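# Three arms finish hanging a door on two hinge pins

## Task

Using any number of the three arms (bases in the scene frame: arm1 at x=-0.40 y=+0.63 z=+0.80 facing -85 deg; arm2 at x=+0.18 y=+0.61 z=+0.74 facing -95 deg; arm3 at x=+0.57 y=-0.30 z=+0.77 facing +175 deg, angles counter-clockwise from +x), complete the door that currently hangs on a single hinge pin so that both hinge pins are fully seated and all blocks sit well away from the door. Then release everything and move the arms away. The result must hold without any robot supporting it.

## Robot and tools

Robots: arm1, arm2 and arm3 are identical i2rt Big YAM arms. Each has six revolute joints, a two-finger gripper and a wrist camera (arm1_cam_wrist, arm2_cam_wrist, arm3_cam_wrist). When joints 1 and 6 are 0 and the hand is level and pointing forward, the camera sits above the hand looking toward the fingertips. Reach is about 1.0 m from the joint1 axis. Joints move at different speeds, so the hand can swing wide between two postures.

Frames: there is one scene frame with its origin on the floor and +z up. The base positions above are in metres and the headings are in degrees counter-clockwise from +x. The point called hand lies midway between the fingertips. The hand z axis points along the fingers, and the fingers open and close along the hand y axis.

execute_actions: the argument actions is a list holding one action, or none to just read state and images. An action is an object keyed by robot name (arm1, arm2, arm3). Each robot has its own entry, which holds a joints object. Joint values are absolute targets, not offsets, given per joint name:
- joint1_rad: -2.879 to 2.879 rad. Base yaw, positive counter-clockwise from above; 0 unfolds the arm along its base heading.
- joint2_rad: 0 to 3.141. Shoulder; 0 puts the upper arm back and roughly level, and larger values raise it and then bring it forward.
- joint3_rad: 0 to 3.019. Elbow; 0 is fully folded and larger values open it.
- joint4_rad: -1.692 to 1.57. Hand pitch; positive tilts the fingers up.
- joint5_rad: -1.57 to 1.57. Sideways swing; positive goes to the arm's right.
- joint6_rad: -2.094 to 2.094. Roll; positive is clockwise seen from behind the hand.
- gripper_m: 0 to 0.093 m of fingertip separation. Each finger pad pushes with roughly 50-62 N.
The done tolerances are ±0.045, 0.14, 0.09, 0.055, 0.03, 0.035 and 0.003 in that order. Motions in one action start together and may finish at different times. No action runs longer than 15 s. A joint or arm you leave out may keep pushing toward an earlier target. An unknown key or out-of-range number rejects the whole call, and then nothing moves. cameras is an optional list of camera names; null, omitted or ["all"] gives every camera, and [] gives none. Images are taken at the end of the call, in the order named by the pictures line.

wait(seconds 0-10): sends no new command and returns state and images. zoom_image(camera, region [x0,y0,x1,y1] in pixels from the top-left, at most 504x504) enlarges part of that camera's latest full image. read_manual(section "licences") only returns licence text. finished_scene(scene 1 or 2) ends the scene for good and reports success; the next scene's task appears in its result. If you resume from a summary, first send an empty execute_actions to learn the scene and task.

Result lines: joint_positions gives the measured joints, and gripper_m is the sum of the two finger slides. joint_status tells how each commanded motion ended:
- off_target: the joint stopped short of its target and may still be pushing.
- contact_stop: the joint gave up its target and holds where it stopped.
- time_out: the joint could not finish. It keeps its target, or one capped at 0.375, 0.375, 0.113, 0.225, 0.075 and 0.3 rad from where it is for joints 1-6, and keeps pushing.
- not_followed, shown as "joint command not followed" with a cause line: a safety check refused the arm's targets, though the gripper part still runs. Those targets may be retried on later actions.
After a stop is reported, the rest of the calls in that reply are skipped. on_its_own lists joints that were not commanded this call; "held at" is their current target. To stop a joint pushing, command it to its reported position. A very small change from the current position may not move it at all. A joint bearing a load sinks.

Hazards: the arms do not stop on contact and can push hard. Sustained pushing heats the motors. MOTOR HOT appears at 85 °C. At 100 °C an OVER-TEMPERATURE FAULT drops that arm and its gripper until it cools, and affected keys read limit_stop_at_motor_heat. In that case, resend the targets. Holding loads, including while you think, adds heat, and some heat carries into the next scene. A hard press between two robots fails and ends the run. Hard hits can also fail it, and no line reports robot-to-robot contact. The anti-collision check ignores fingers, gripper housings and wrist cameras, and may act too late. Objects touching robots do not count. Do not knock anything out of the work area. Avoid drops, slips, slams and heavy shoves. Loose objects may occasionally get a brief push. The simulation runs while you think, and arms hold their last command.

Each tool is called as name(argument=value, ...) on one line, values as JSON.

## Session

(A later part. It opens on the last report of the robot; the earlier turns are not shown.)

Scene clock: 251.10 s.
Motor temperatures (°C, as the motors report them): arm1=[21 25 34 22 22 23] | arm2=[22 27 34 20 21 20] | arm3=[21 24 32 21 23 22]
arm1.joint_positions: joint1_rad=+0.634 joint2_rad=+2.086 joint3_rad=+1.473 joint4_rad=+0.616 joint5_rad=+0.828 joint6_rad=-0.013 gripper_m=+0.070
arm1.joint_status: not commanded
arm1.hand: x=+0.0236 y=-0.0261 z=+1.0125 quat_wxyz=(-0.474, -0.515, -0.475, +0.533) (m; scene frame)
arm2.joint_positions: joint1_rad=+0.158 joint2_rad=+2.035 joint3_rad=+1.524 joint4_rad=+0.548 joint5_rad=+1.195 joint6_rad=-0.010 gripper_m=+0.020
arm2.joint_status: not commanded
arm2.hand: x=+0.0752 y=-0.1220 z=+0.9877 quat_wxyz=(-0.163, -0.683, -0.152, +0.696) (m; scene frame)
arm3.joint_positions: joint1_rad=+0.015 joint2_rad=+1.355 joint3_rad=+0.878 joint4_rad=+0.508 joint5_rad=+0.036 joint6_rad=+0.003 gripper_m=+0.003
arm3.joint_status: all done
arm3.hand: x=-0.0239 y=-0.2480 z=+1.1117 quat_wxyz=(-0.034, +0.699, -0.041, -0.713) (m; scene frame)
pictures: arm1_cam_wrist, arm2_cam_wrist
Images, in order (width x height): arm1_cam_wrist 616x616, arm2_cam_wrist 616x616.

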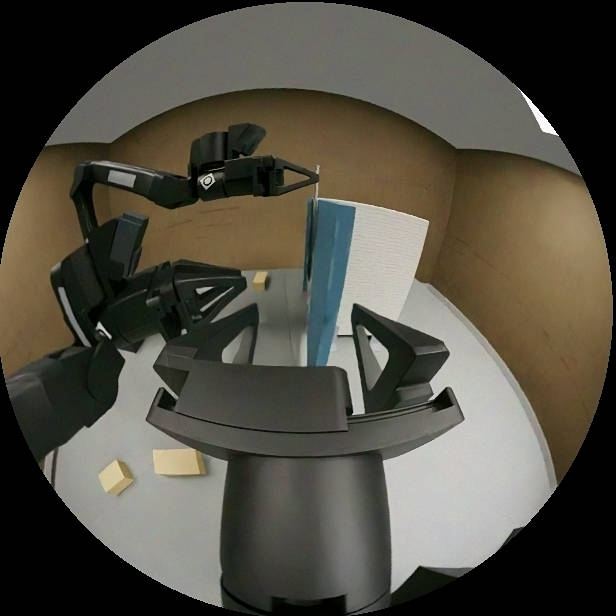

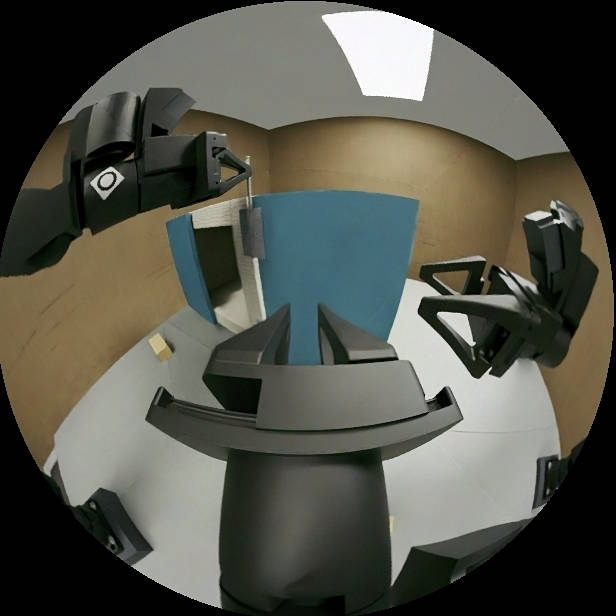

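execute_actions(actions=[{"arm3":{"joints":{"joint3_rad":0.864,"joint4_rad":0.508,"joint5_rad":0.028}}}], cameras=["arm1_cam_wrist","arm2_cam_wrist"])

zoom_image(camera="arm1_cam_wrist", region=[290, 160, 345, 225])

zoom_image(camera="arm2_cam_wrist", region=[215, 155, 285, 230])

Scene clock: 257.37 s.
Motor temperatures (°C, as the motors report them): arm1=[21 25 35 22 22 23] | arm2=[22 27 35 20 21 20] | arm3=[21 24 32 21 23 22]
arm1.joint_positions: joint1_rad=+0.634 joint2_rad=+2.086 joint3_rad=+1.473 joint4_rad=+0.616 joint5_rad=+0.828 joint6_rad=-0.013 gripper_m=+0.070
arm1.joint_status: not commanded
arm1.hand: x=+0.0236 y=-0.0261 z=+1.0125 quat_wxyz=(-0.474, -0.515, -0.475, +0.533) (m; scene frame)
arm2.joint_positions: joint1_rad=+0.158 joint2_rad=+2.035 joint3_rad=+1.524 joint4_rad=+0.548 joint5_rad=+1.195 joint6_rad=-0.010 gripper_m=+0.020
arm2.joint_status: not commanded
arm2.hand: x=+0.0752 y=-0.1220 z=+0.9877 quat_wxyz=(-0.163, -0.683, -0.152, +0.696) (m; scene frame)
arm3.joint_positions: joint1_rad=+0.015 joint2_rad=+1.355 joint3_rad=+0.878 joint4_rad=+0.508 joint5_rad=+0.036 joint6_rad=+0.003 gripper_m=+0.003
arm3.joint_status: all done
arm3.hand: x=-0.0239 y=-0.2480 z=+1.1117 quat_wxyz=(-0.034, +0.699, -0.041, -0.713) (m; scene frame)
pictures: arm1_cam_wrist, arm2_cam_wrist
Images, in order (width x height): arm1_cam_wrist 616x616, arm2_cam_wrist 616x616.

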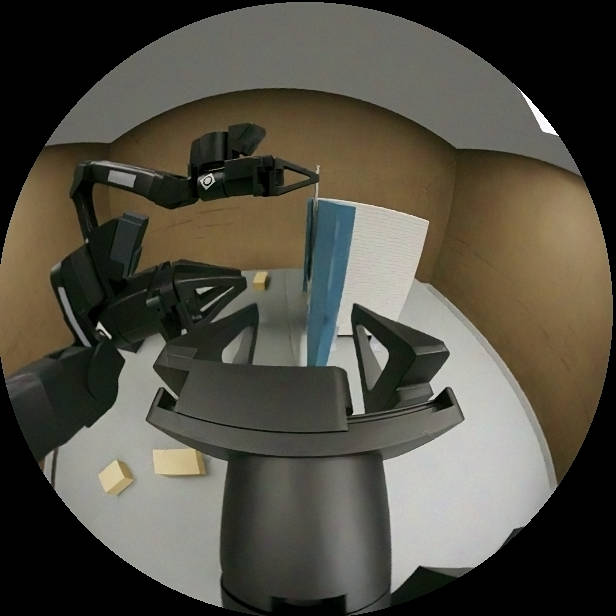

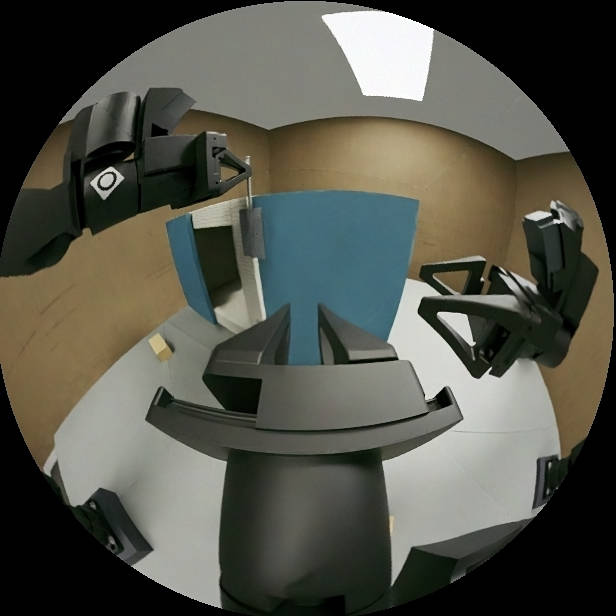

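Region (290, 160, 345, 225) of arm1_cam_wrist's 616x616 image, scaled by 7.754, with more detail than that image has; it fills the left 426 columns of this view, and the rest is white.

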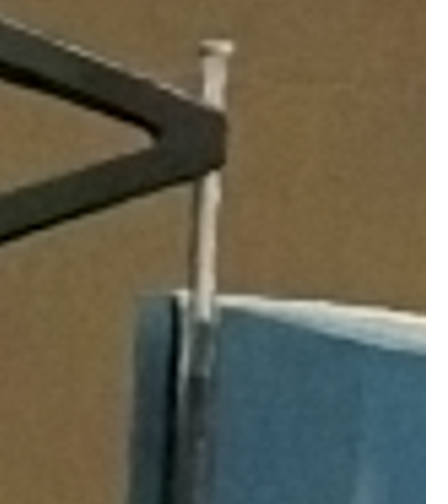

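Region (215, 155, 285, 230) of arm2_cam_wrist's 616x616 image, scaled by 6.720, with more detail than that image has; it fills the left 470 columns of this view, and the rest is white.

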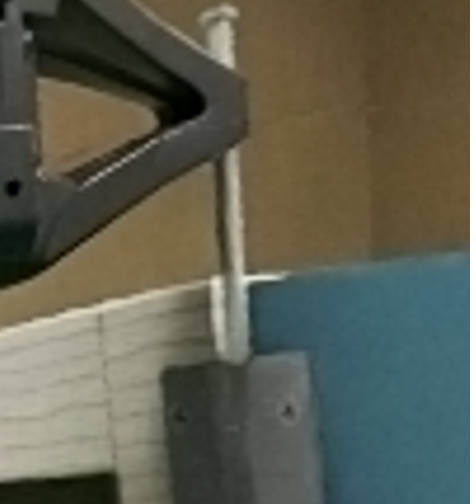

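execute_actions(actions=[{"arm3":{"joints":{"joint3_rad":0.85,"joint5_rad":0.018}}}], cameras=["arm2_cam_wrist"])

zoom_image(camera="arm2_cam_wrist", region=[215, 155, 285, 230])

Scene clock: 261.47 s.
Motor temperatures (°C, as the motors report them): arm1=[21 25 35 22 22 23] | arm2=[22 27 35 20 21 20] | arm3=[21 24 31 21 23 22]
arm1.joint_positions: joint1_rad=+0.634 joint2_rad=+2.086 joint3_rad=+1.473 joint4_rad=+0.616 joint5_rad=+0.828 joint6_rad=-0.013 gripper_m=+0.070
arm1.joint_status: not commanded
arm1.hand: x=+0.0236 y=-0.0261 z=+1.0125 quat_wxyz=(-0.474, -0.515, -0.475, +0.533) (m; scene frame)
arm2.joint_positions: joint1_rad=+0.158 joint2_rad=+2.035 joint3_rad=+1.524 joint4_rad=+0.548 joint5_rad=+1.195 joint6_rad=-0.010 gripper_m=+0.020
arm2.joint_status: not commanded
arm2.hand: x=+0.0752 y=-0.1220 z=+0.9877 quat_wxyz=(-0.163, -0.683, -0.152, +0.696) (m; scene frame)
arm3.joint_positions: joint1_rad=+0.015 joint2_rad=+1.355 joint3_rad=+0.850 joint4_rad=+0.508 joint5_rad=+0.021 joint6_rad=+0.003 gripper_m=+0.003
arm3.joint_status: all done
arm3.hand: x=-0.0191 y=-0.2509 z=+1.0955 quat_wxyz=(-0.029, +0.709, -0.036, -0.704) (m; scene frame)
pictures: arm2_cam_wrist
Images, in order (width x height): arm2_cam_wrist 616x616.

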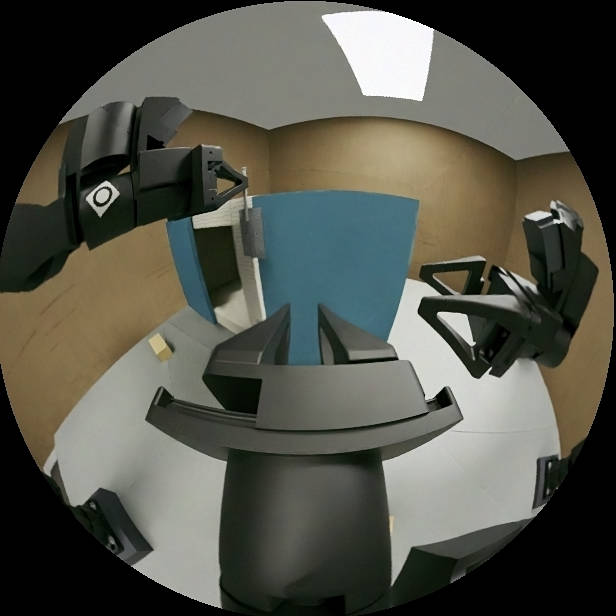

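Region (215, 155, 285, 230) of arm2_cam_wrist's 616x616 image, scaled by 6.720, with more detail than that image has; it fills the left 470 columns of this view, and the rest is white.

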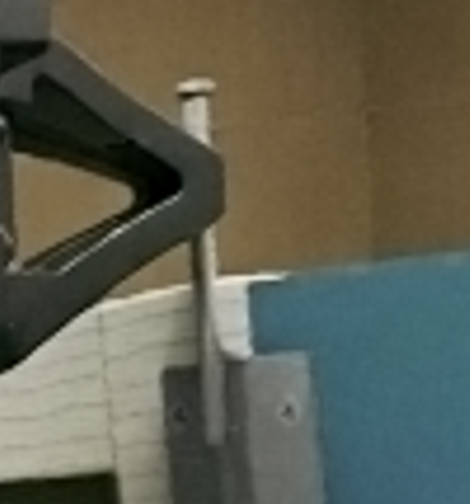

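execute_actions(actions=[], cameras=["arm1_cam_wrist"])

zoom_image(camera="arm1_cam_wrist", region=[290, 160, 345, 225])

Scene clock: 263.30 s.
Motor temperatures (°C, as the motors report them): arm1=[21 25 35 22 22 23] | arm2=[22 27 35 20 21 20] | arm3=[21 24 31 21 23 22]
arm1.joint_positions: joint1_rad=+0.634 joint2_rad=+2.086 joint3_rad=+1.473 joint4_rad=+0.616 joint5_rad=+0.828 joint6_rad=-0.013 gripper_m=+0.070
arm1.joint_status: not commanded
arm1.hand: x=+0.0236 y=-0.0261 z=+1.0125 quat_wxyz=(-0.474, -0.515, -0.475, +0.533) (m; scene frame)
arm2.joint_positions: joint1_rad=+0.158 joint2_rad=+2.035 joint3_rad=+1.524 joint4_rad=+0.548 joint5_rad=+1.195 joint6_rad=-0.010 gripper_m=+0.020
arm2.joint_status: not commanded
arm2.hand: x=+0.0752 y=-0.1220 z=+0.9877 quat_wxyz=(-0.163, -0.683, -0.152, +0.696) (m; scene frame)
arm3.joint_positions: joint1_rad=+0.015 joint2_rad=+1.355 joint3_rad=+0.850 joint4_rad=+0.508 joint5_rad=+0.021 joint6_rad=+0.003 gripper_m=+0.003
arm3.joint_status: all done
arm3.hand: x=-0.0191 y=-0.2509 z=+1.0955 quat_wxyz=(-0.029, +0.709, -0.036, -0.704) (m; scene frame)
pictures: arm1_cam_wrist
Images, in order (width x height): arm1_cam_wrist 616x616.

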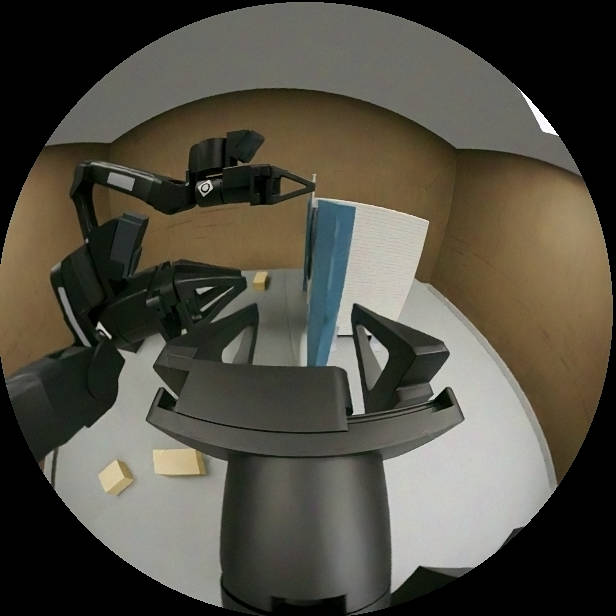

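Region (290, 160, 345, 225) of arm1_cam_wrist's 616x616 image, scaled by 7.754, with more detail than that image has; it fills the left 426 columns of this view, and the rest is white.

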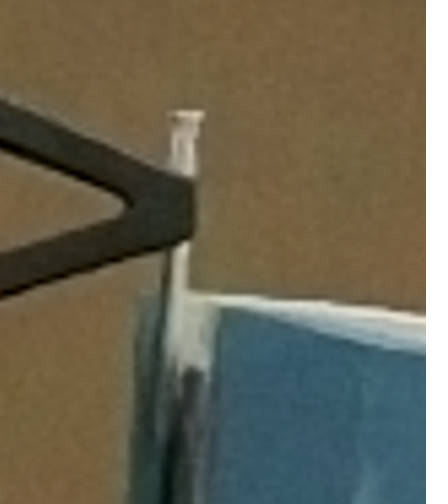

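execute_actions(actions=[{"arm3":{"joints":{"joint3_rad":0.952,"joint4_rad":0.52}}}], cameras=["arm1_cam_wrist","arm2_cam_wrist"])

zoom_image(camera="arm1_cam_wrist", region=[295, 180, 335, 225])

zoom_image(camera="arm2_cam_wrist", region=[225, 180, 275, 230])

Scene clock: 278.33 s.
Motor temperatures (°C, as the motors report them): arm1=[21 26 36 22 22 23] | arm2=[22 28 35 20 21 20] | arm3=[21 24 32 21 23 22]
arm1.joint_positions: joint1_rad=+0.634 joint2_rad=+2.086 joint3_rad=+1.473 joint4_rad=+0.616 joint5_rad=+0.828 joint6_rad=-0.013 gripper_m=+0.070
arm1.joint_status: not commanded
arm1.hand: x=+0.0236 y=-0.0261 z=+1.0125 quat_wxyz=(-0.474, -0.515, -0.475, +0.533) (m; scene frame)
arm2.joint_positions: joint1_rad=+0.158 joint2_rad=+2.035 joint3_rad=+1.524 joint4_rad=+0.548 joint5_rad=+1.195 joint6_rad=-0.010 gripper_m=+0.020
arm2.joint_status: not commanded
arm2.hand: x=+0.0752 y=-0.1220 z=+0.9877 quat_wxyz=(-0.163, -0.683, -0.152, +0.696) (m; scene frame)
arm3.joint_positions: joint1_rad=+0.015 joint2_rad=+1.355 joint3_rad=+0.873 joint4_rad=+0.508 joint5_rad=+0.021 joint6_rad=+0.003 gripper_m=+0.003
arm3.joint_status: all done
arm3.hand: x=-0.0233 y=-0.2505 z=+1.1088 quat_wxyz=(-0.029, +0.701, -0.035, -0.712) (m; scene frame)
pictures: arm1_cam_wrist, arm2_cam_wrist
Images, in order (width x height): arm1_cam_wrist 616x616, arm2_cam_wrist 616x616.

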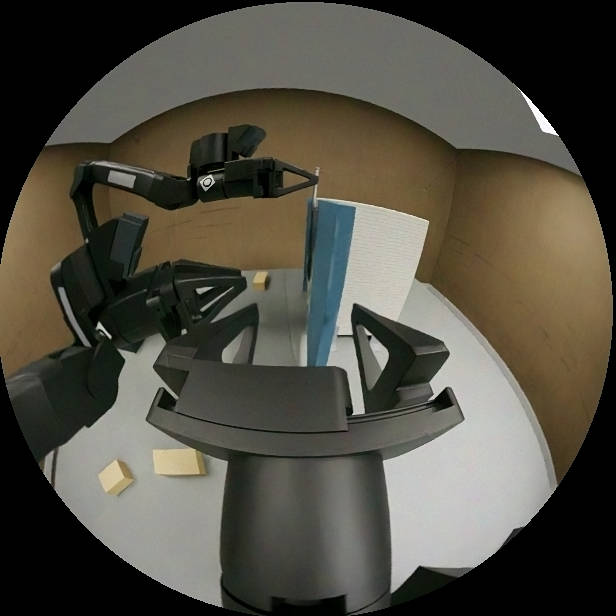

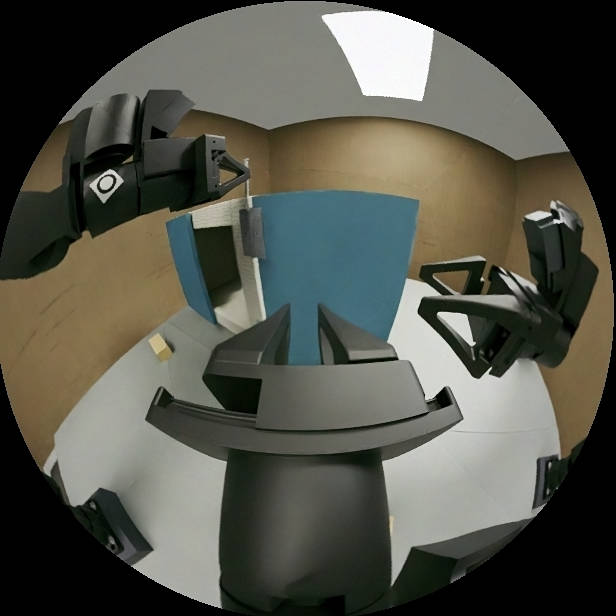

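Region (295, 180, 335, 225) of arm1_cam_wrist's 616x616 image, scaled by 11.200, with more detail than that image has.

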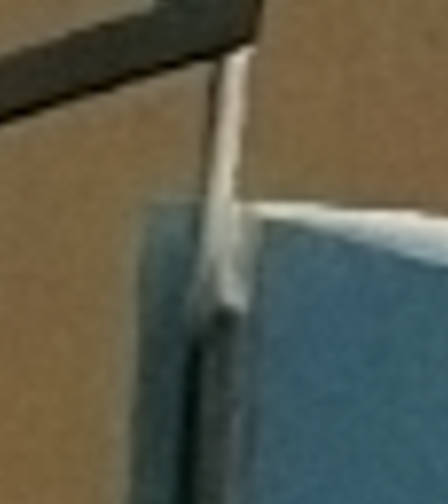

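Region (225, 180, 275, 230) of arm2_cam_wrist's 616x616 image, scaled by 10.080, with more detail than that image has.

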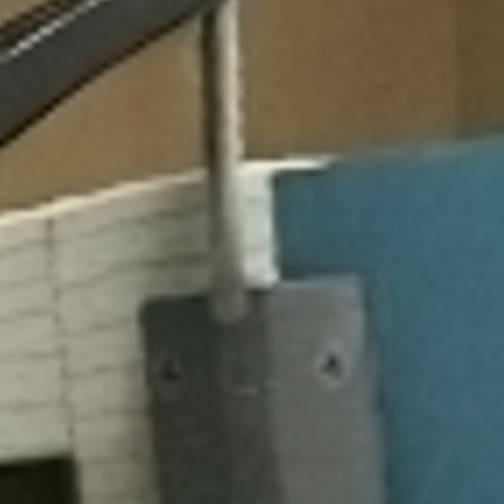

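execute_actions(actions=[{"arm3":{"joints":{"joint3_rad":0.91,"joint4_rad":0.585}}}], cameras=["arm1_cam_wrist","arm2_cam_wrist"])

zoom_image(camera="arm1_cam_wrist", region=[285, 155, 345, 225])

zoom_image(camera="arm2_cam_wrist", region=[225, 180, 275, 230])

Scene clock: 283.90 s.
Motor temperatures (°C, as the motors report them): arm1=[21 26 36 22 22 23] | arm2=[22 28 35 20 21 20] | arm3=[21 24 34 21 23 22]
arm1.joint_positions: joint1_rad=+0.634 joint2_rad=+2.086 joint3_rad=+1.473 joint4_rad=+0.616 joint5_rad=+0.828 joint6_rad=-0.013 gripper_m=+0.070
arm1.joint_status: not commanded
arm1.hand: x=+0.0236 y=-0.0261 z=+1.0125 quat_wxyz=(-0.474, -0.515, -0.475, +0.533) (m; scene frame)
arm2.joint_positions: joint1_rad=+0.158 joint2_rad=+2.035 joint3_rad=+1.524 joint4_rad=+0.548 joint5_rad=+1.195 joint6_rad=-0.010 gripper_m=+0.020
arm2.joint_status: not commanded
arm2.hand: x=+0.0752 y=-0.1220 z=+0.9877 quat_wxyz=(-0.163, -0.683, -0.152, +0.696) (m; scene frame)
arm3.joint_positions: joint1_rad=+0.015 joint2_rad=+1.355 joint3_rad=+0.873 joint4_rad=+0.559 joint5_rad=+0.020 joint6_rad=+0.003 gripper_m=+0.003
arm3.joint_status: all done
arm3.hand: x=-0.0228 y=-0.2505 z=+1.1212 quat_wxyz=(-0.029, +0.683, -0.035, -0.729) (m; scene frame)
pictures: arm1_cam_wrist, arm2_cam_wrist
Images, in order (width x height): arm1_cam_wrist 616x616, arm2_cam_wrist 616x616.

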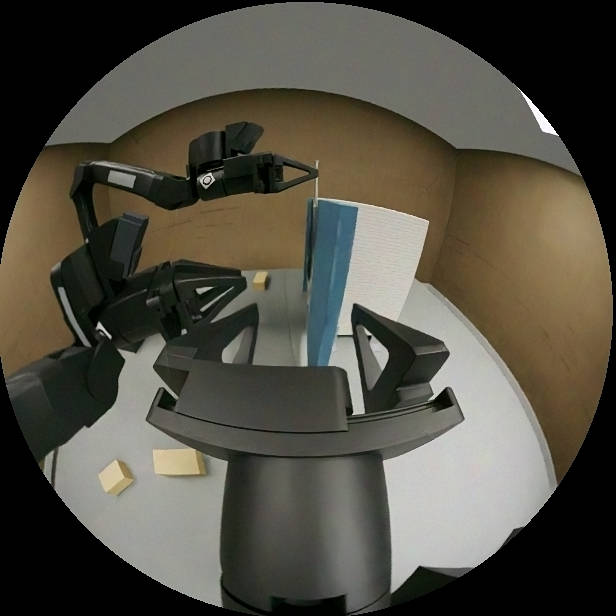

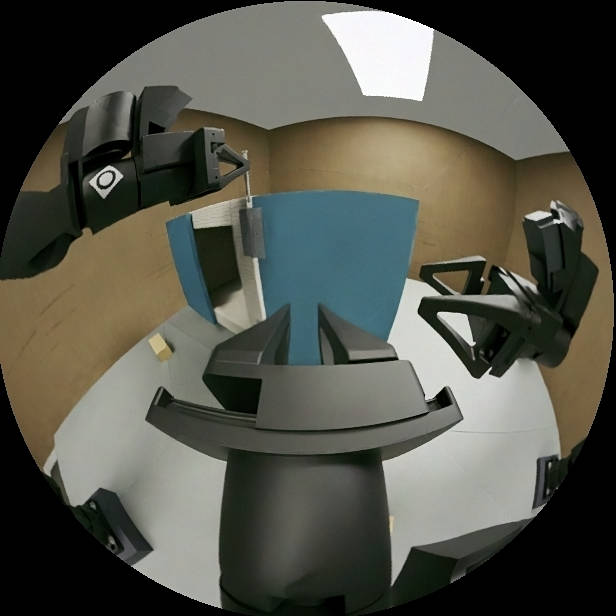

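Region (285, 155, 345, 225) of arm1_cam_wrist's 616x616 image, scaled by 7.200, with more detail than that image has; it fills the left 432 columns of this view, and the rest is white.

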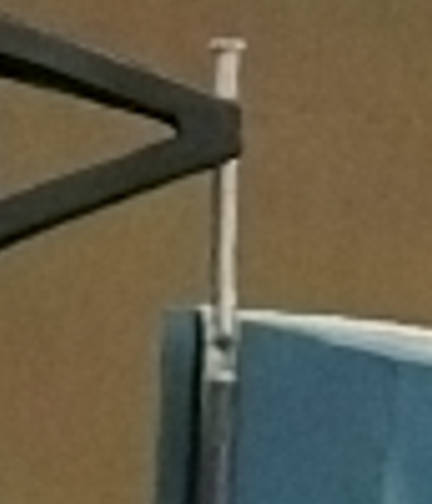

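Region (225, 180, 275, 230) of arm2_cam_wrist's 616x616 image, scaled by 10.080, with more detail than that image has.

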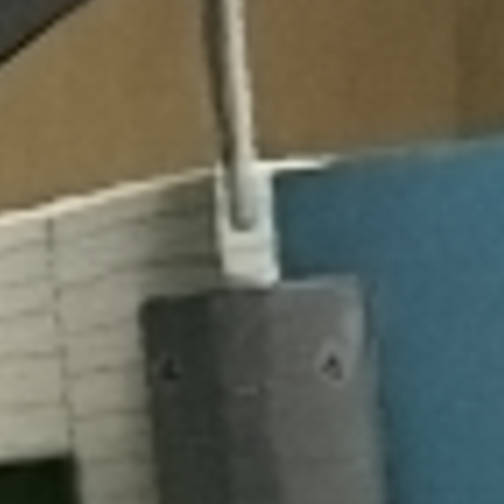

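execute_actions(actions=[{"arm3":{"joints":{"joint2_rad":1.378,"joint4_rad":0.524}}}], cameras=["arm1_cam_wrist","arm2_cam_wrist"])

zoom_image(camera="arm1_cam_wrist", region=[285, 155, 345, 225])

zoom_image(camera="arm2_cam_wrist", region=[225, 180, 275, 230])

Scene clock: 294.27 s.
Motor temperatures (°C, as the motors report them): arm1=[21 26 36 22 22 23] | arm2=[22 28 36 20 21 20] | arm3=[21 24 34 21 23 22]
arm1.joint_positions: joint1_rad=+0.634 joint2_rad=+2.086 joint3_rad=+1.473 joint4_rad=+0.616 joint5_rad=+0.828 joint6_rad=-0.013 gripper_m=+0.070
arm1.joint_status: not commanded
arm1.hand: x=+0.0236 y=-0.0261 z=+1.0125 quat_wxyz=(-0.474, -0.515, -0.475, +0.533) (m; scene frame)
arm2.joint_positions: joint1_rad=+0.158 joint2_rad=+2.035 joint3_rad=+1.524 joint4_rad=+0.548 joint5_rad=+1.195 joint6_rad=-0.010 gripper_m=+0.020
arm2.joint_status: not commanded
arm2.hand: x=+0.0752 y=-0.1220 z=+0.9877 quat_wxyz=(-0.163, -0.683, -0.152, +0.696) (m; scene frame)
arm3.joint_positions: joint1_rad=+0.015 joint2_rad=+1.359 joint3_rad=+0.873 joint4_rad=+0.540 joint5_rad=+0.020 joint6_rad=+0.003 gripper_m=+0.003
arm3.joint_status: all done
arm3.hand: x=-0.0239 y=-0.2505 z=+1.1145 quat_wxyz=(-0.029, +0.691, -0.035, -0.722) (m; scene frame)
pictures: arm1_cam_wrist, arm2_cam_wrist
Images, in order (width x height): arm1_cam_wrist 616x616, arm2_cam_wrist 616x616.

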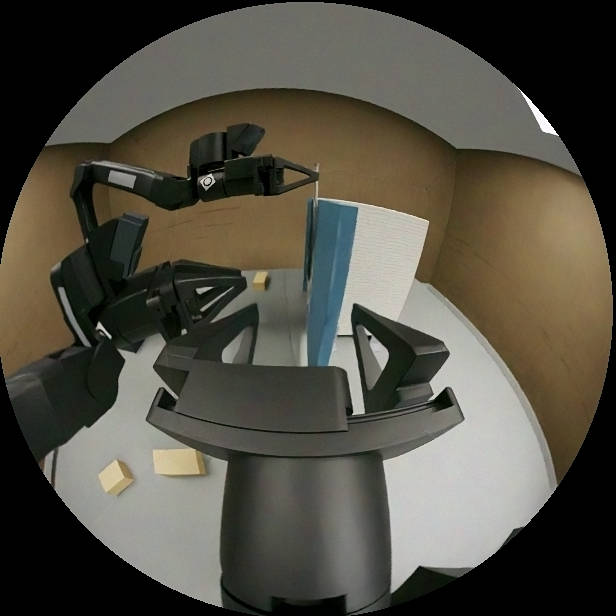

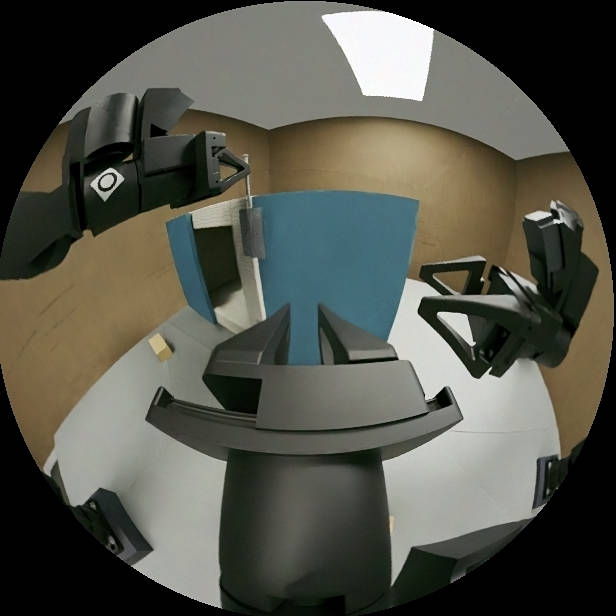

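Region (285, 155, 345, 225) of arm1_cam_wrist's 616x616 image, scaled by 7.200, with more detail than that image has; it fills the left 432 columns of this view, and the rest is white.

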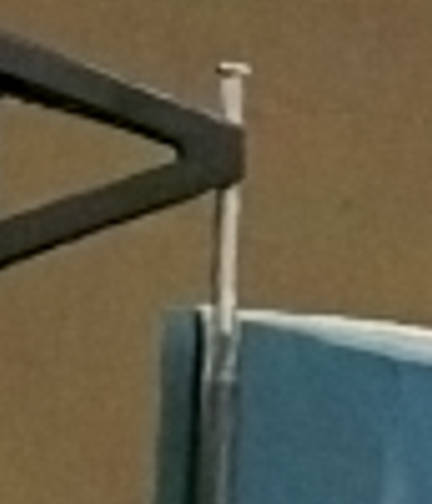

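Region (225, 180, 275, 230) of arm2_cam_wrist's 616x616 image, scaled by 10.080, with more detail than that image has.

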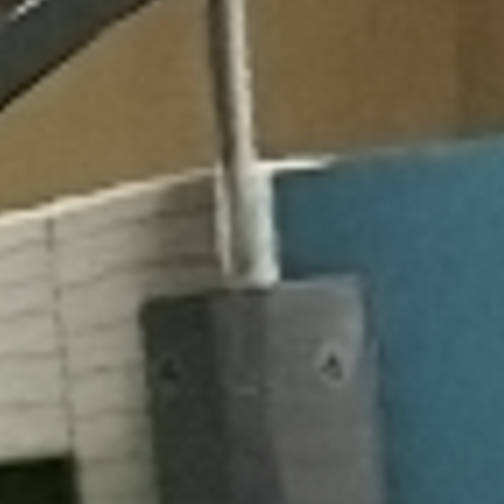

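execute_actions(actions=[{"arm3":{"joints":{"joint4_rad":0.503}}}], cameras=["arm1_cam_wrist","arm2_cam_wrist"])

zoom_image(camera="arm1_cam_wrist", region=[285, 155, 345, 225])

zoom_image(camera="arm2_cam_wrist", region=[225, 180, 275, 230])

Scene clock: 298.67 s.
Motor temperatures (°C, as the motors report them): arm1=[21 26 36 22 22 23] | arm2=[22 28 36 20 21 20] | arm3=[21 24 35 21 23 22]
arm1.joint_positions: joint1_rad=+0.634 joint2_rad=+2.086 joint3_rad=+1.473 joint4_rad=+0.616 joint5_rad=+0.828 joint6_rad=-0.013 gripper_m=+0.070
arm1.joint_status: not commanded
arm1.hand: x=+0.0236 y=-0.0261 z=+1.0125 quat_wxyz=(-0.474, -0.515, -0.475, +0.533) (m; scene frame)
arm2.joint_positions: joint1_rad=+0.158 joint2_rad=+2.035 joint3_rad=+1.524 joint4_rad=+0.548 joint5_rad=+1.195 joint6_rad=-0.010 gripper_m=+0.020
arm2.joint_status: not commanded
arm2.hand: x=+0.0752 y=-0.1220 z=+0.9877 quat_wxyz=(-0.163, -0.683, -0.152, +0.696) (m; scene frame)
arm3.joint_positions: joint1_rad=+0.015 joint2_rad=+1.359 joint3_rad=+0.873 joint4_rad=+0.535 joint5_rad=+0.020 joint6_rad=+0.003 gripper_m=+0.003
arm3.joint_status: all done
arm3.hand: x=-0.0239 y=-0.2505 z=+1.1134 quat_wxyz=(-0.029, +0.692, -0.035, -0.720) (m; scene frame)
pictures: arm1_cam_wrist, arm2_cam_wrist
Images, in order (width x height): arm1_cam_wrist 616x616, arm2_cam_wrist 616x616.

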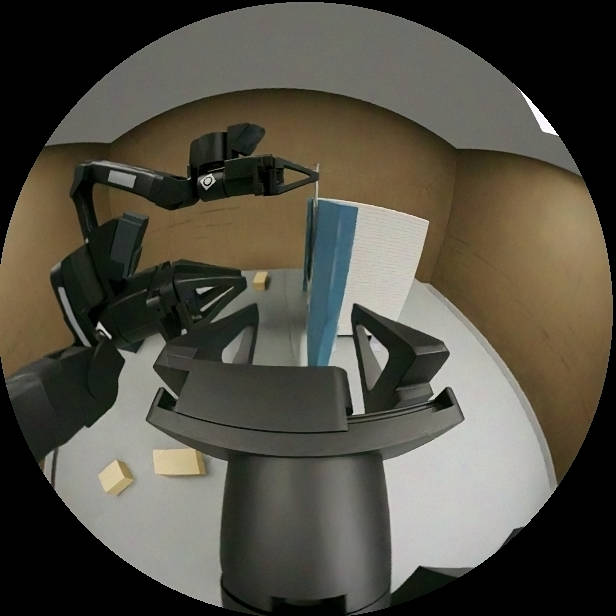

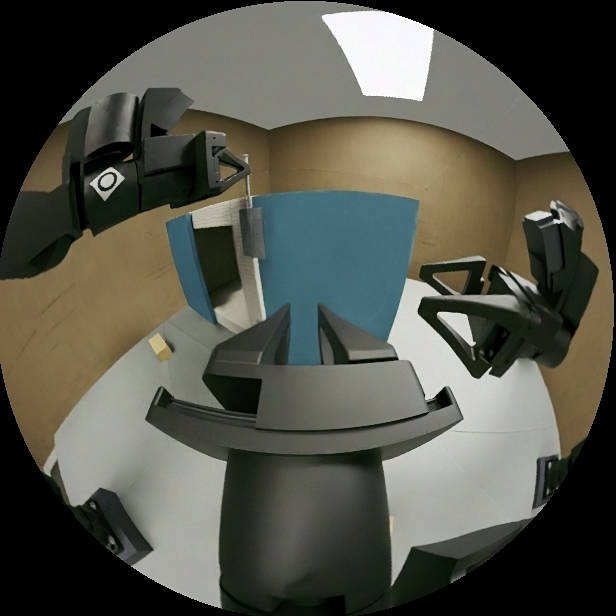

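Region (285, 155, 345, 225) of arm1_cam_wrist's 616x616 image, scaled by 7.200, with more detail than that image has; it fills the left 432 columns of this view, and the rest is white.

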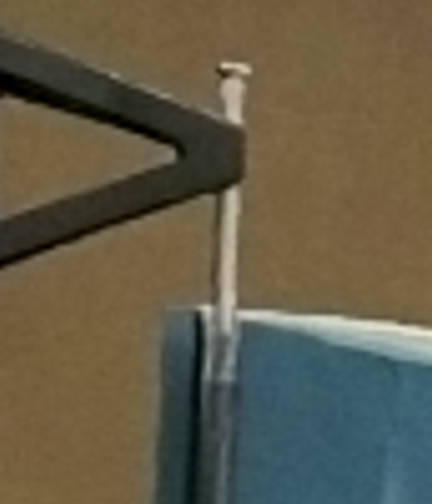

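Region (225, 180, 275, 230) of arm2_cam_wrist's 616x616 image, scaled by 10.080, with more detail than that image has.

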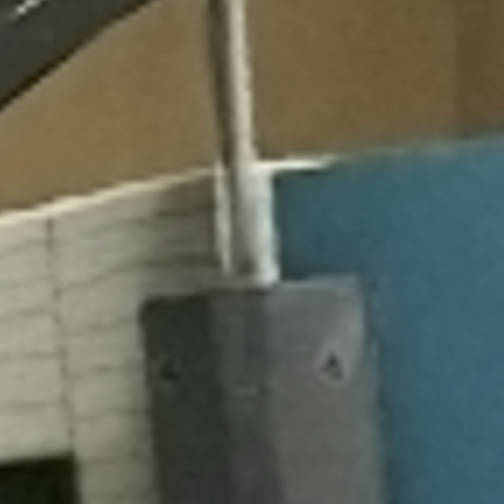

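execute_actions(actions=[{"arm3":{"joints":{"joint4_rad":0.512,"joint5_rad":0.032}}}], cameras=["arm1_cam_wrist","arm2_cam_wrist"])

zoom_image(camera="arm1_cam_wrist", region=[300, 190, 330, 225])

zoom_image(camera="arm2_cam_wrist", region=[235, 190, 265, 225])

Scene clock: 304.90 s.
Motor temperatures (°C, as the motors report them): arm1=[21 26 36 22 22 23] | arm2=[22 28 36 20 21 20] | arm3=[21 24 35 21 23 22]
arm1.joint_positions: joint1_rad=+0.634 joint2_rad=+2.086 joint3_rad=+1.473 joint4_rad=+0.616 joint5_rad=+0.828 joint6_rad=-0.013 gripper_m=+0.070
arm1.joint_status: not commanded
arm1.hand: x=+0.0236 y=-0.0261 z=+1.0125 quat_wxyz=(-0.474, -0.515, -0.475, +0.533) (m; scene frame)
arm2.joint_positions: joint1_rad=+0.158 joint2_rad=+2.035 joint3_rad=+1.524 joint4_rad=+0.548 joint5_rad=+1.195 joint6_rad=-0.010 gripper_m=+0.020
arm2.joint_status: not commanded
arm2.hand: x=+0.0752 y=-0.1220 z=+0.9877 quat_wxyz=(-0.163, -0.683, -0.152, +0.696) (m; scene frame)
arm3.joint_positions: joint1_rad=+0.015 joint2_rad=+1.360 joint3_rad=+0.873 joint4_rad=+0.524 joint5_rad=+0.034 joint6_rad=+0.004 gripper_m=+0.003
arm3.joint_status: all done
arm3.hand: x=-0.0239 y=-0.2481 z=+1.1102 quat_wxyz=(-0.033, +0.697, -0.040, -0.716) (m; scene frame)
pictures: arm1_cam_wrist, arm2_cam_wrist
Images, in order (width x height): arm1_cam_wrist 616x616, arm2_cam_wrist 616x616.

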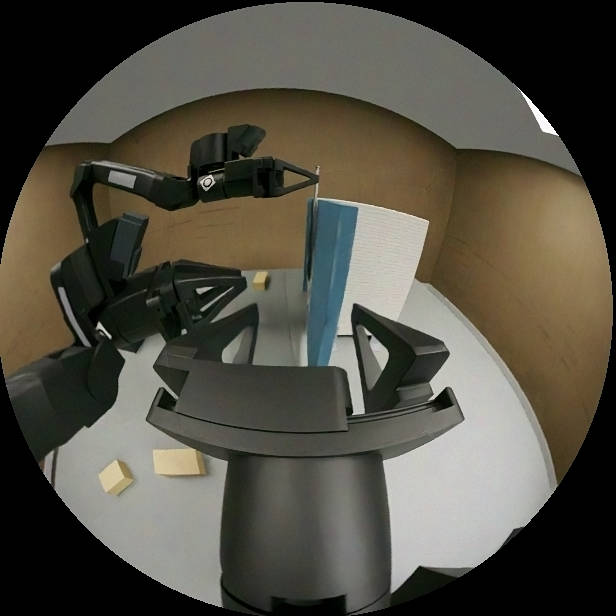

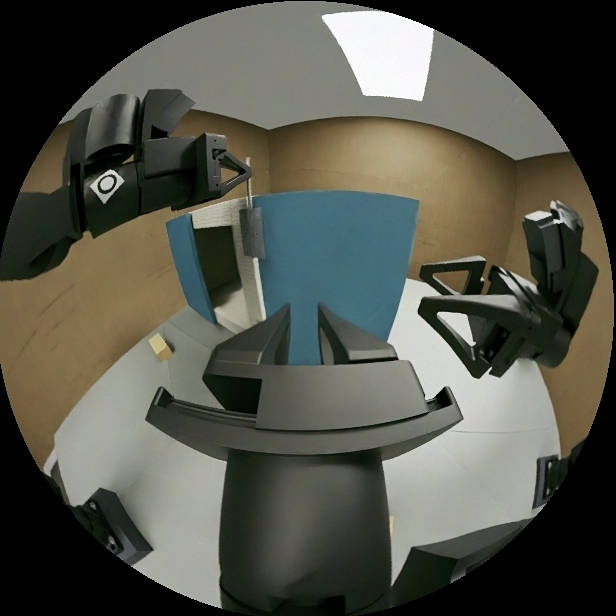

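Region (300, 190, 330, 225) of arm1_cam_wrist's 616x616 image, scaled by 14.400, with more detail than that image has; it fills the left 432 columns of this view, and the rest is white.

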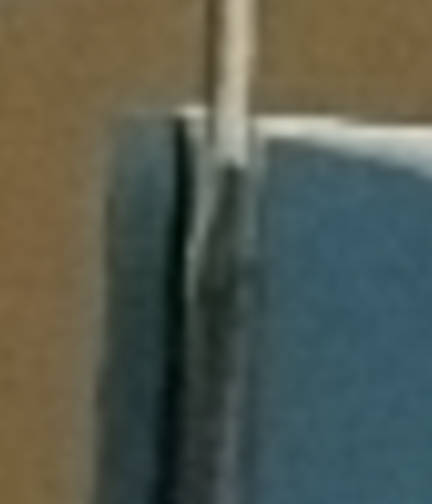

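Region (235, 190, 265, 225) of arm2_cam_wrist's 616x616 image, scaled by 14.400, with more detail than that image has; it fills the left 432 columns of this view, and the rest is white.

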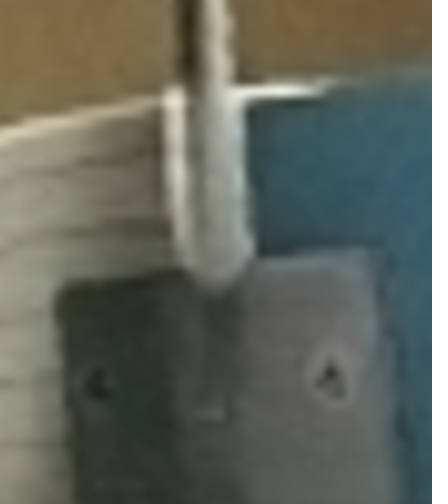

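execute_actions(actions=[{"arm3":{"joints":{"joint4_rad":0.495,"joint5_rad":0.034}}}], cameras=["arm1_cam_wrist","arm2_cam_wrist"])

zoom_image(camera="arm1_cam_wrist", region=[285, 155, 345, 225])

zoom_image(camera="arm2_cam_wrist", region=[225, 180, 275, 230])

Scene clock: 313.23 s.
Motor temperatures (°C, as the motors report them): arm1=[21 26 37 22 22 23] | arm2=[22 28 36 20 21 20] | arm3=[21 24 35 21 23 22]
arm1.joint_positions: joint1_rad=+0.634 joint2_rad=+2.086 joint3_rad=+1.473 joint4_rad=+0.616 joint5_rad=+0.828 joint6_rad=-0.013 gripper_m=+0.070
arm1.joint_status: not commanded
arm1.hand: x=+0.0236 y=-0.0261 z=+1.0125 quat_wxyz=(-0.474, -0.515, -0.475, +0.533) (m; scene frame)
arm2.joint_positions: joint1_rad=+0.158 joint2_rad=+2.035 joint3_rad=+1.524 joint4_rad=+0.548 joint5_rad=+1.195 joint6_rad=-0.010 gripper_m=+0.020
arm2.joint_status: not commanded
arm2.hand: x=+0.0752 y=-0.1220 z=+0.9877 quat_wxyz=(-0.163, -0.683, -0.152, +0.696) (m; scene frame)
arm3.joint_positions: joint1_rad=+0.015 joint2_rad=+1.361 joint3_rad=+0.873 joint4_rad=+0.505 joint5_rad=+0.035 joint6_rad=+0.004 gripper_m=+0.003
arm3.joint_status: all done
arm3.hand: x=-0.0242 y=-0.2480 z=+1.1047 quat_wxyz=(-0.034, +0.704, -0.041, -0.708) (m; scene frame)
pictures: arm1_cam_wrist, arm2_cam_wrist
Images, in order (width x height): arm1_cam_wrist 616x616, arm2_cam_wrist 616x616.

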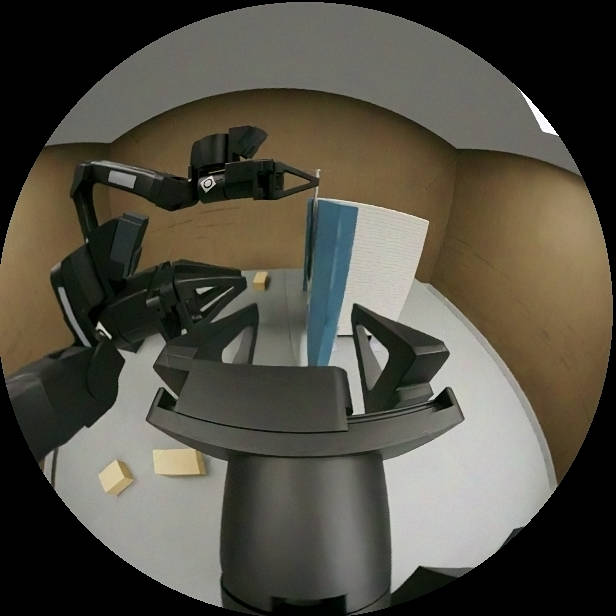

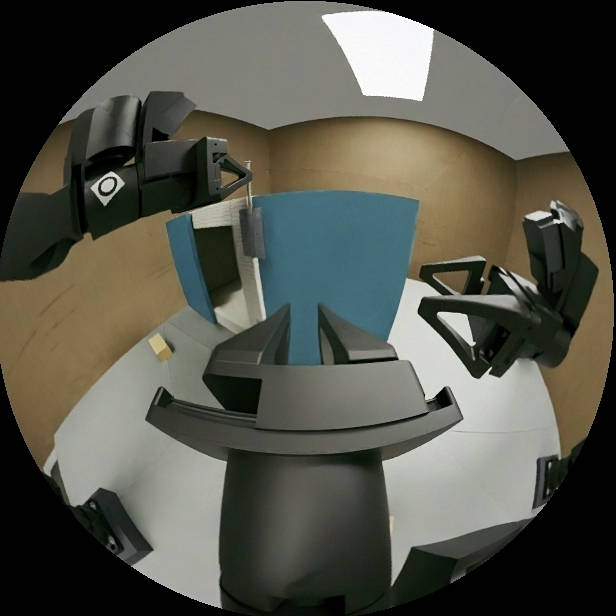

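Region (285, 155, 345, 225) of arm1_cam_wrist's 616x616 image, scaled by 7.200, with more detail than that image has; it fills the left 432 columns of this view, and the rest is white.

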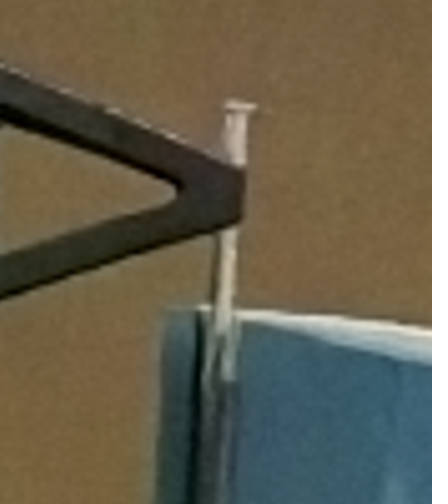

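Region (225, 180, 275, 230) of arm2_cam_wrist's 616x616 image, scaled by 10.080, with more detail than that image has.

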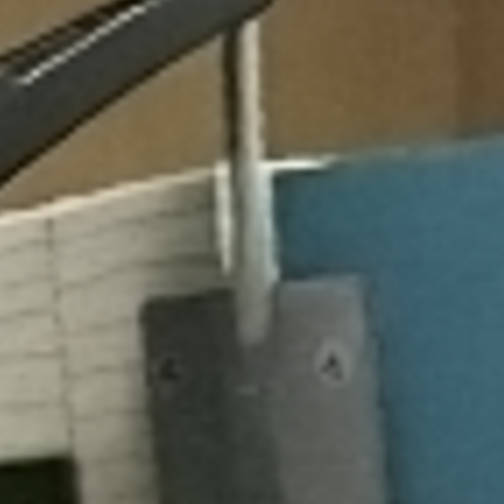

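execute_actions(actions=[{"arm3":{"joints":{"joint2_rad":1.361,"joint4_rad":0.59}}}], cameras=[])

execute_actions(actions=[{"arm3":{"joints":{"joint5_rad":0.007}}}], cameras=["arm1_cam_wrist","arm2_cam_wrist"])

zoom_image(camera="arm1_cam_wrist", region=[285, 155, 345, 225])

zoom_image(camera="arm2_cam_wrist", region=[225, 180, 275, 230])

Scene clock: 328.63 s.
Motor temperatures (°C, as the motors report them): arm1=[21 27 37 22 22 23] | arm2=[22 28 37 20 21 20] | arm3=[21 24 35 21 23 22]
arm1.joint_positions: joint1_rad=+0.634 joint2_rad=+2.086 joint3_rad=+1.473 joint4_rad=+0.616 joint5_rad=+0.828 joint6_rad=-0.013 gripper_m=+0.070
arm1.joint_status: not commanded
arm1.hand: x=+0.0236 y=-0.0261 z=+1.0125 quat_wxyz=(-0.474, -0.515, -0.475, +0.533) (m; scene frame)
arm2.joint_positions: joint1_rad=+0.158 joint2_rad=+2.035 joint3_rad=+1.524 joint4_rad=+0.548 joint5_rad=+1.195 joint6_rad=-0.010 gripper_m=+0.020
arm2.joint_status: not commanded
arm2.hand: x=+0.0752 y=-0.1220 z=+0.9877 quat_wxyz=(-0.163, -0.683, -0.152, +0.696) (m; scene frame)
arm3.joint_positions: joint1_rad=+0.015 joint2_rad=+1.361 joint3_rad=+0.873 joint4_rad=+0.563 joint5_rad=+0.035 joint6_rad=+0.004 gripper_m=+0.003
arm3.joint_status: all done
arm3.hand: x=-0.0237 y=-0.2479 z=+1.1191 quat_wxyz=(-0.034, +0.683, -0.041, -0.729) (m; scene frame)
pictures: none
No camera images: the call's "cameras" was empty. Leave "cameras" out to get every camera's image.

Scene clock: 329.13 s.
Motor temperatures (°C, as the motors report them): arm1=[21 27 37 22 22 23] | arm2=[22 28 37 20 21 20] | arm3=[21 24 35 21 23 22]
arm1.joint_positions: joint1_rad=+0.634 joint2_rad=+2.086 joint3_rad=+1.473 joint4_rad=+0.616 joint5_rad=+0.828 joint6_rad=-0.013 gripper_m=+0.070
arm1.joint_status: not commanded
arm1.hand: x=+0.0236 y=-0.0261 z=+1.0125 quat_wxyz=(-0.474, -0.515, -0.475, +0.533) (m; scene frame)
arm2.joint_positions: joint1_rad=+0.158 joint2_rad=+2.035 joint3_rad=+1.524 joint4_rad=+0.548 joint5_rad=+1.195 joint6_rad=-0.010 gripper_m=+0.020
arm2.joint_status: not commanded
arm2.hand: x=+0.0752 y=-0.1220 z=+0.9877 quat_wxyz=(-0.163, -0.683, -0.152, +0.696) (m; scene frame)
arm3.joint_positions: joint1_rad=+0.015 joint2_rad=+1.361 joint3_rad=+0.873 joint4_rad=+0.563 joint5_rad=+0.010 joint6_rad=+0.004 gripper_m=+0.003
arm3.joint_status: all done
arm3.hand: x=-0.0241 y=-0.2523 z=+1.1191 quat_wxyz=(-0.025, +0.683, -0.031, -0.729) (m; scene frame)
pictures: arm1_cam_wrist, arm2_cam_wrist
Images, in order (width x height): arm1_cam_wrist 616x616, arm2_cam_wrist 616x616.

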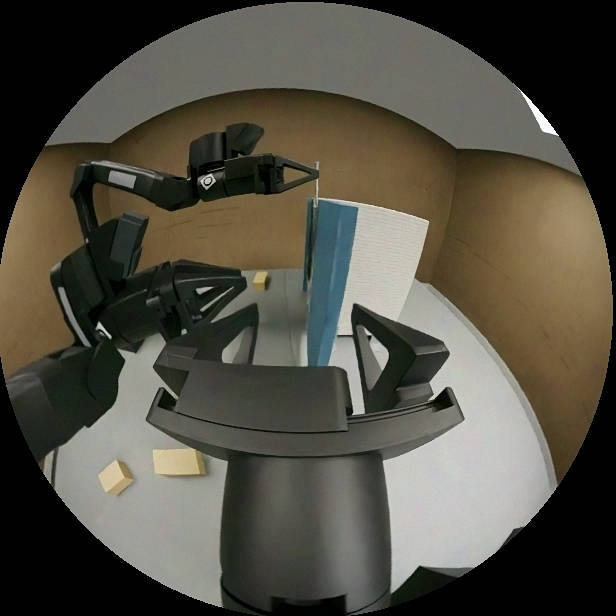

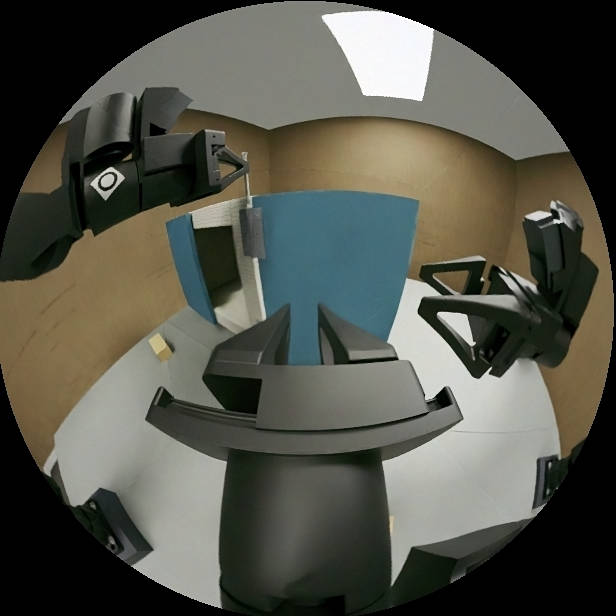

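Region (285, 155, 345, 225) of arm1_cam_wrist's 616x616 image, scaled by 7.200, with more detail than that image has; it fills the left 432 columns of this view, and the rest is white.

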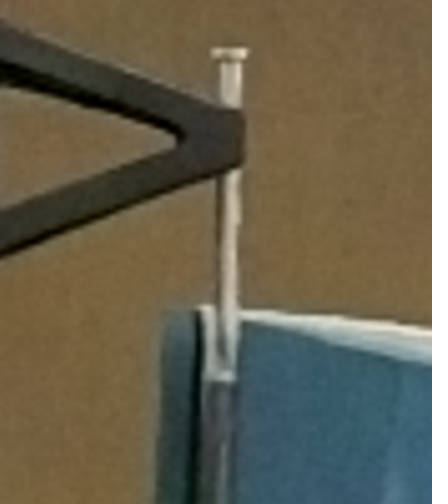

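Region (225, 180, 275, 230) of arm2_cam_wrist's 616x616 image, scaled by 10.080, with more detail than that image has.

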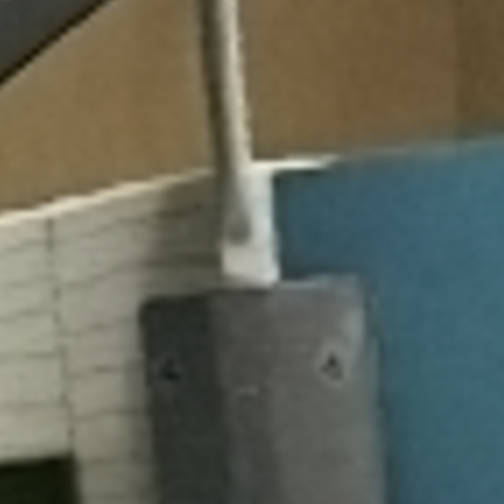

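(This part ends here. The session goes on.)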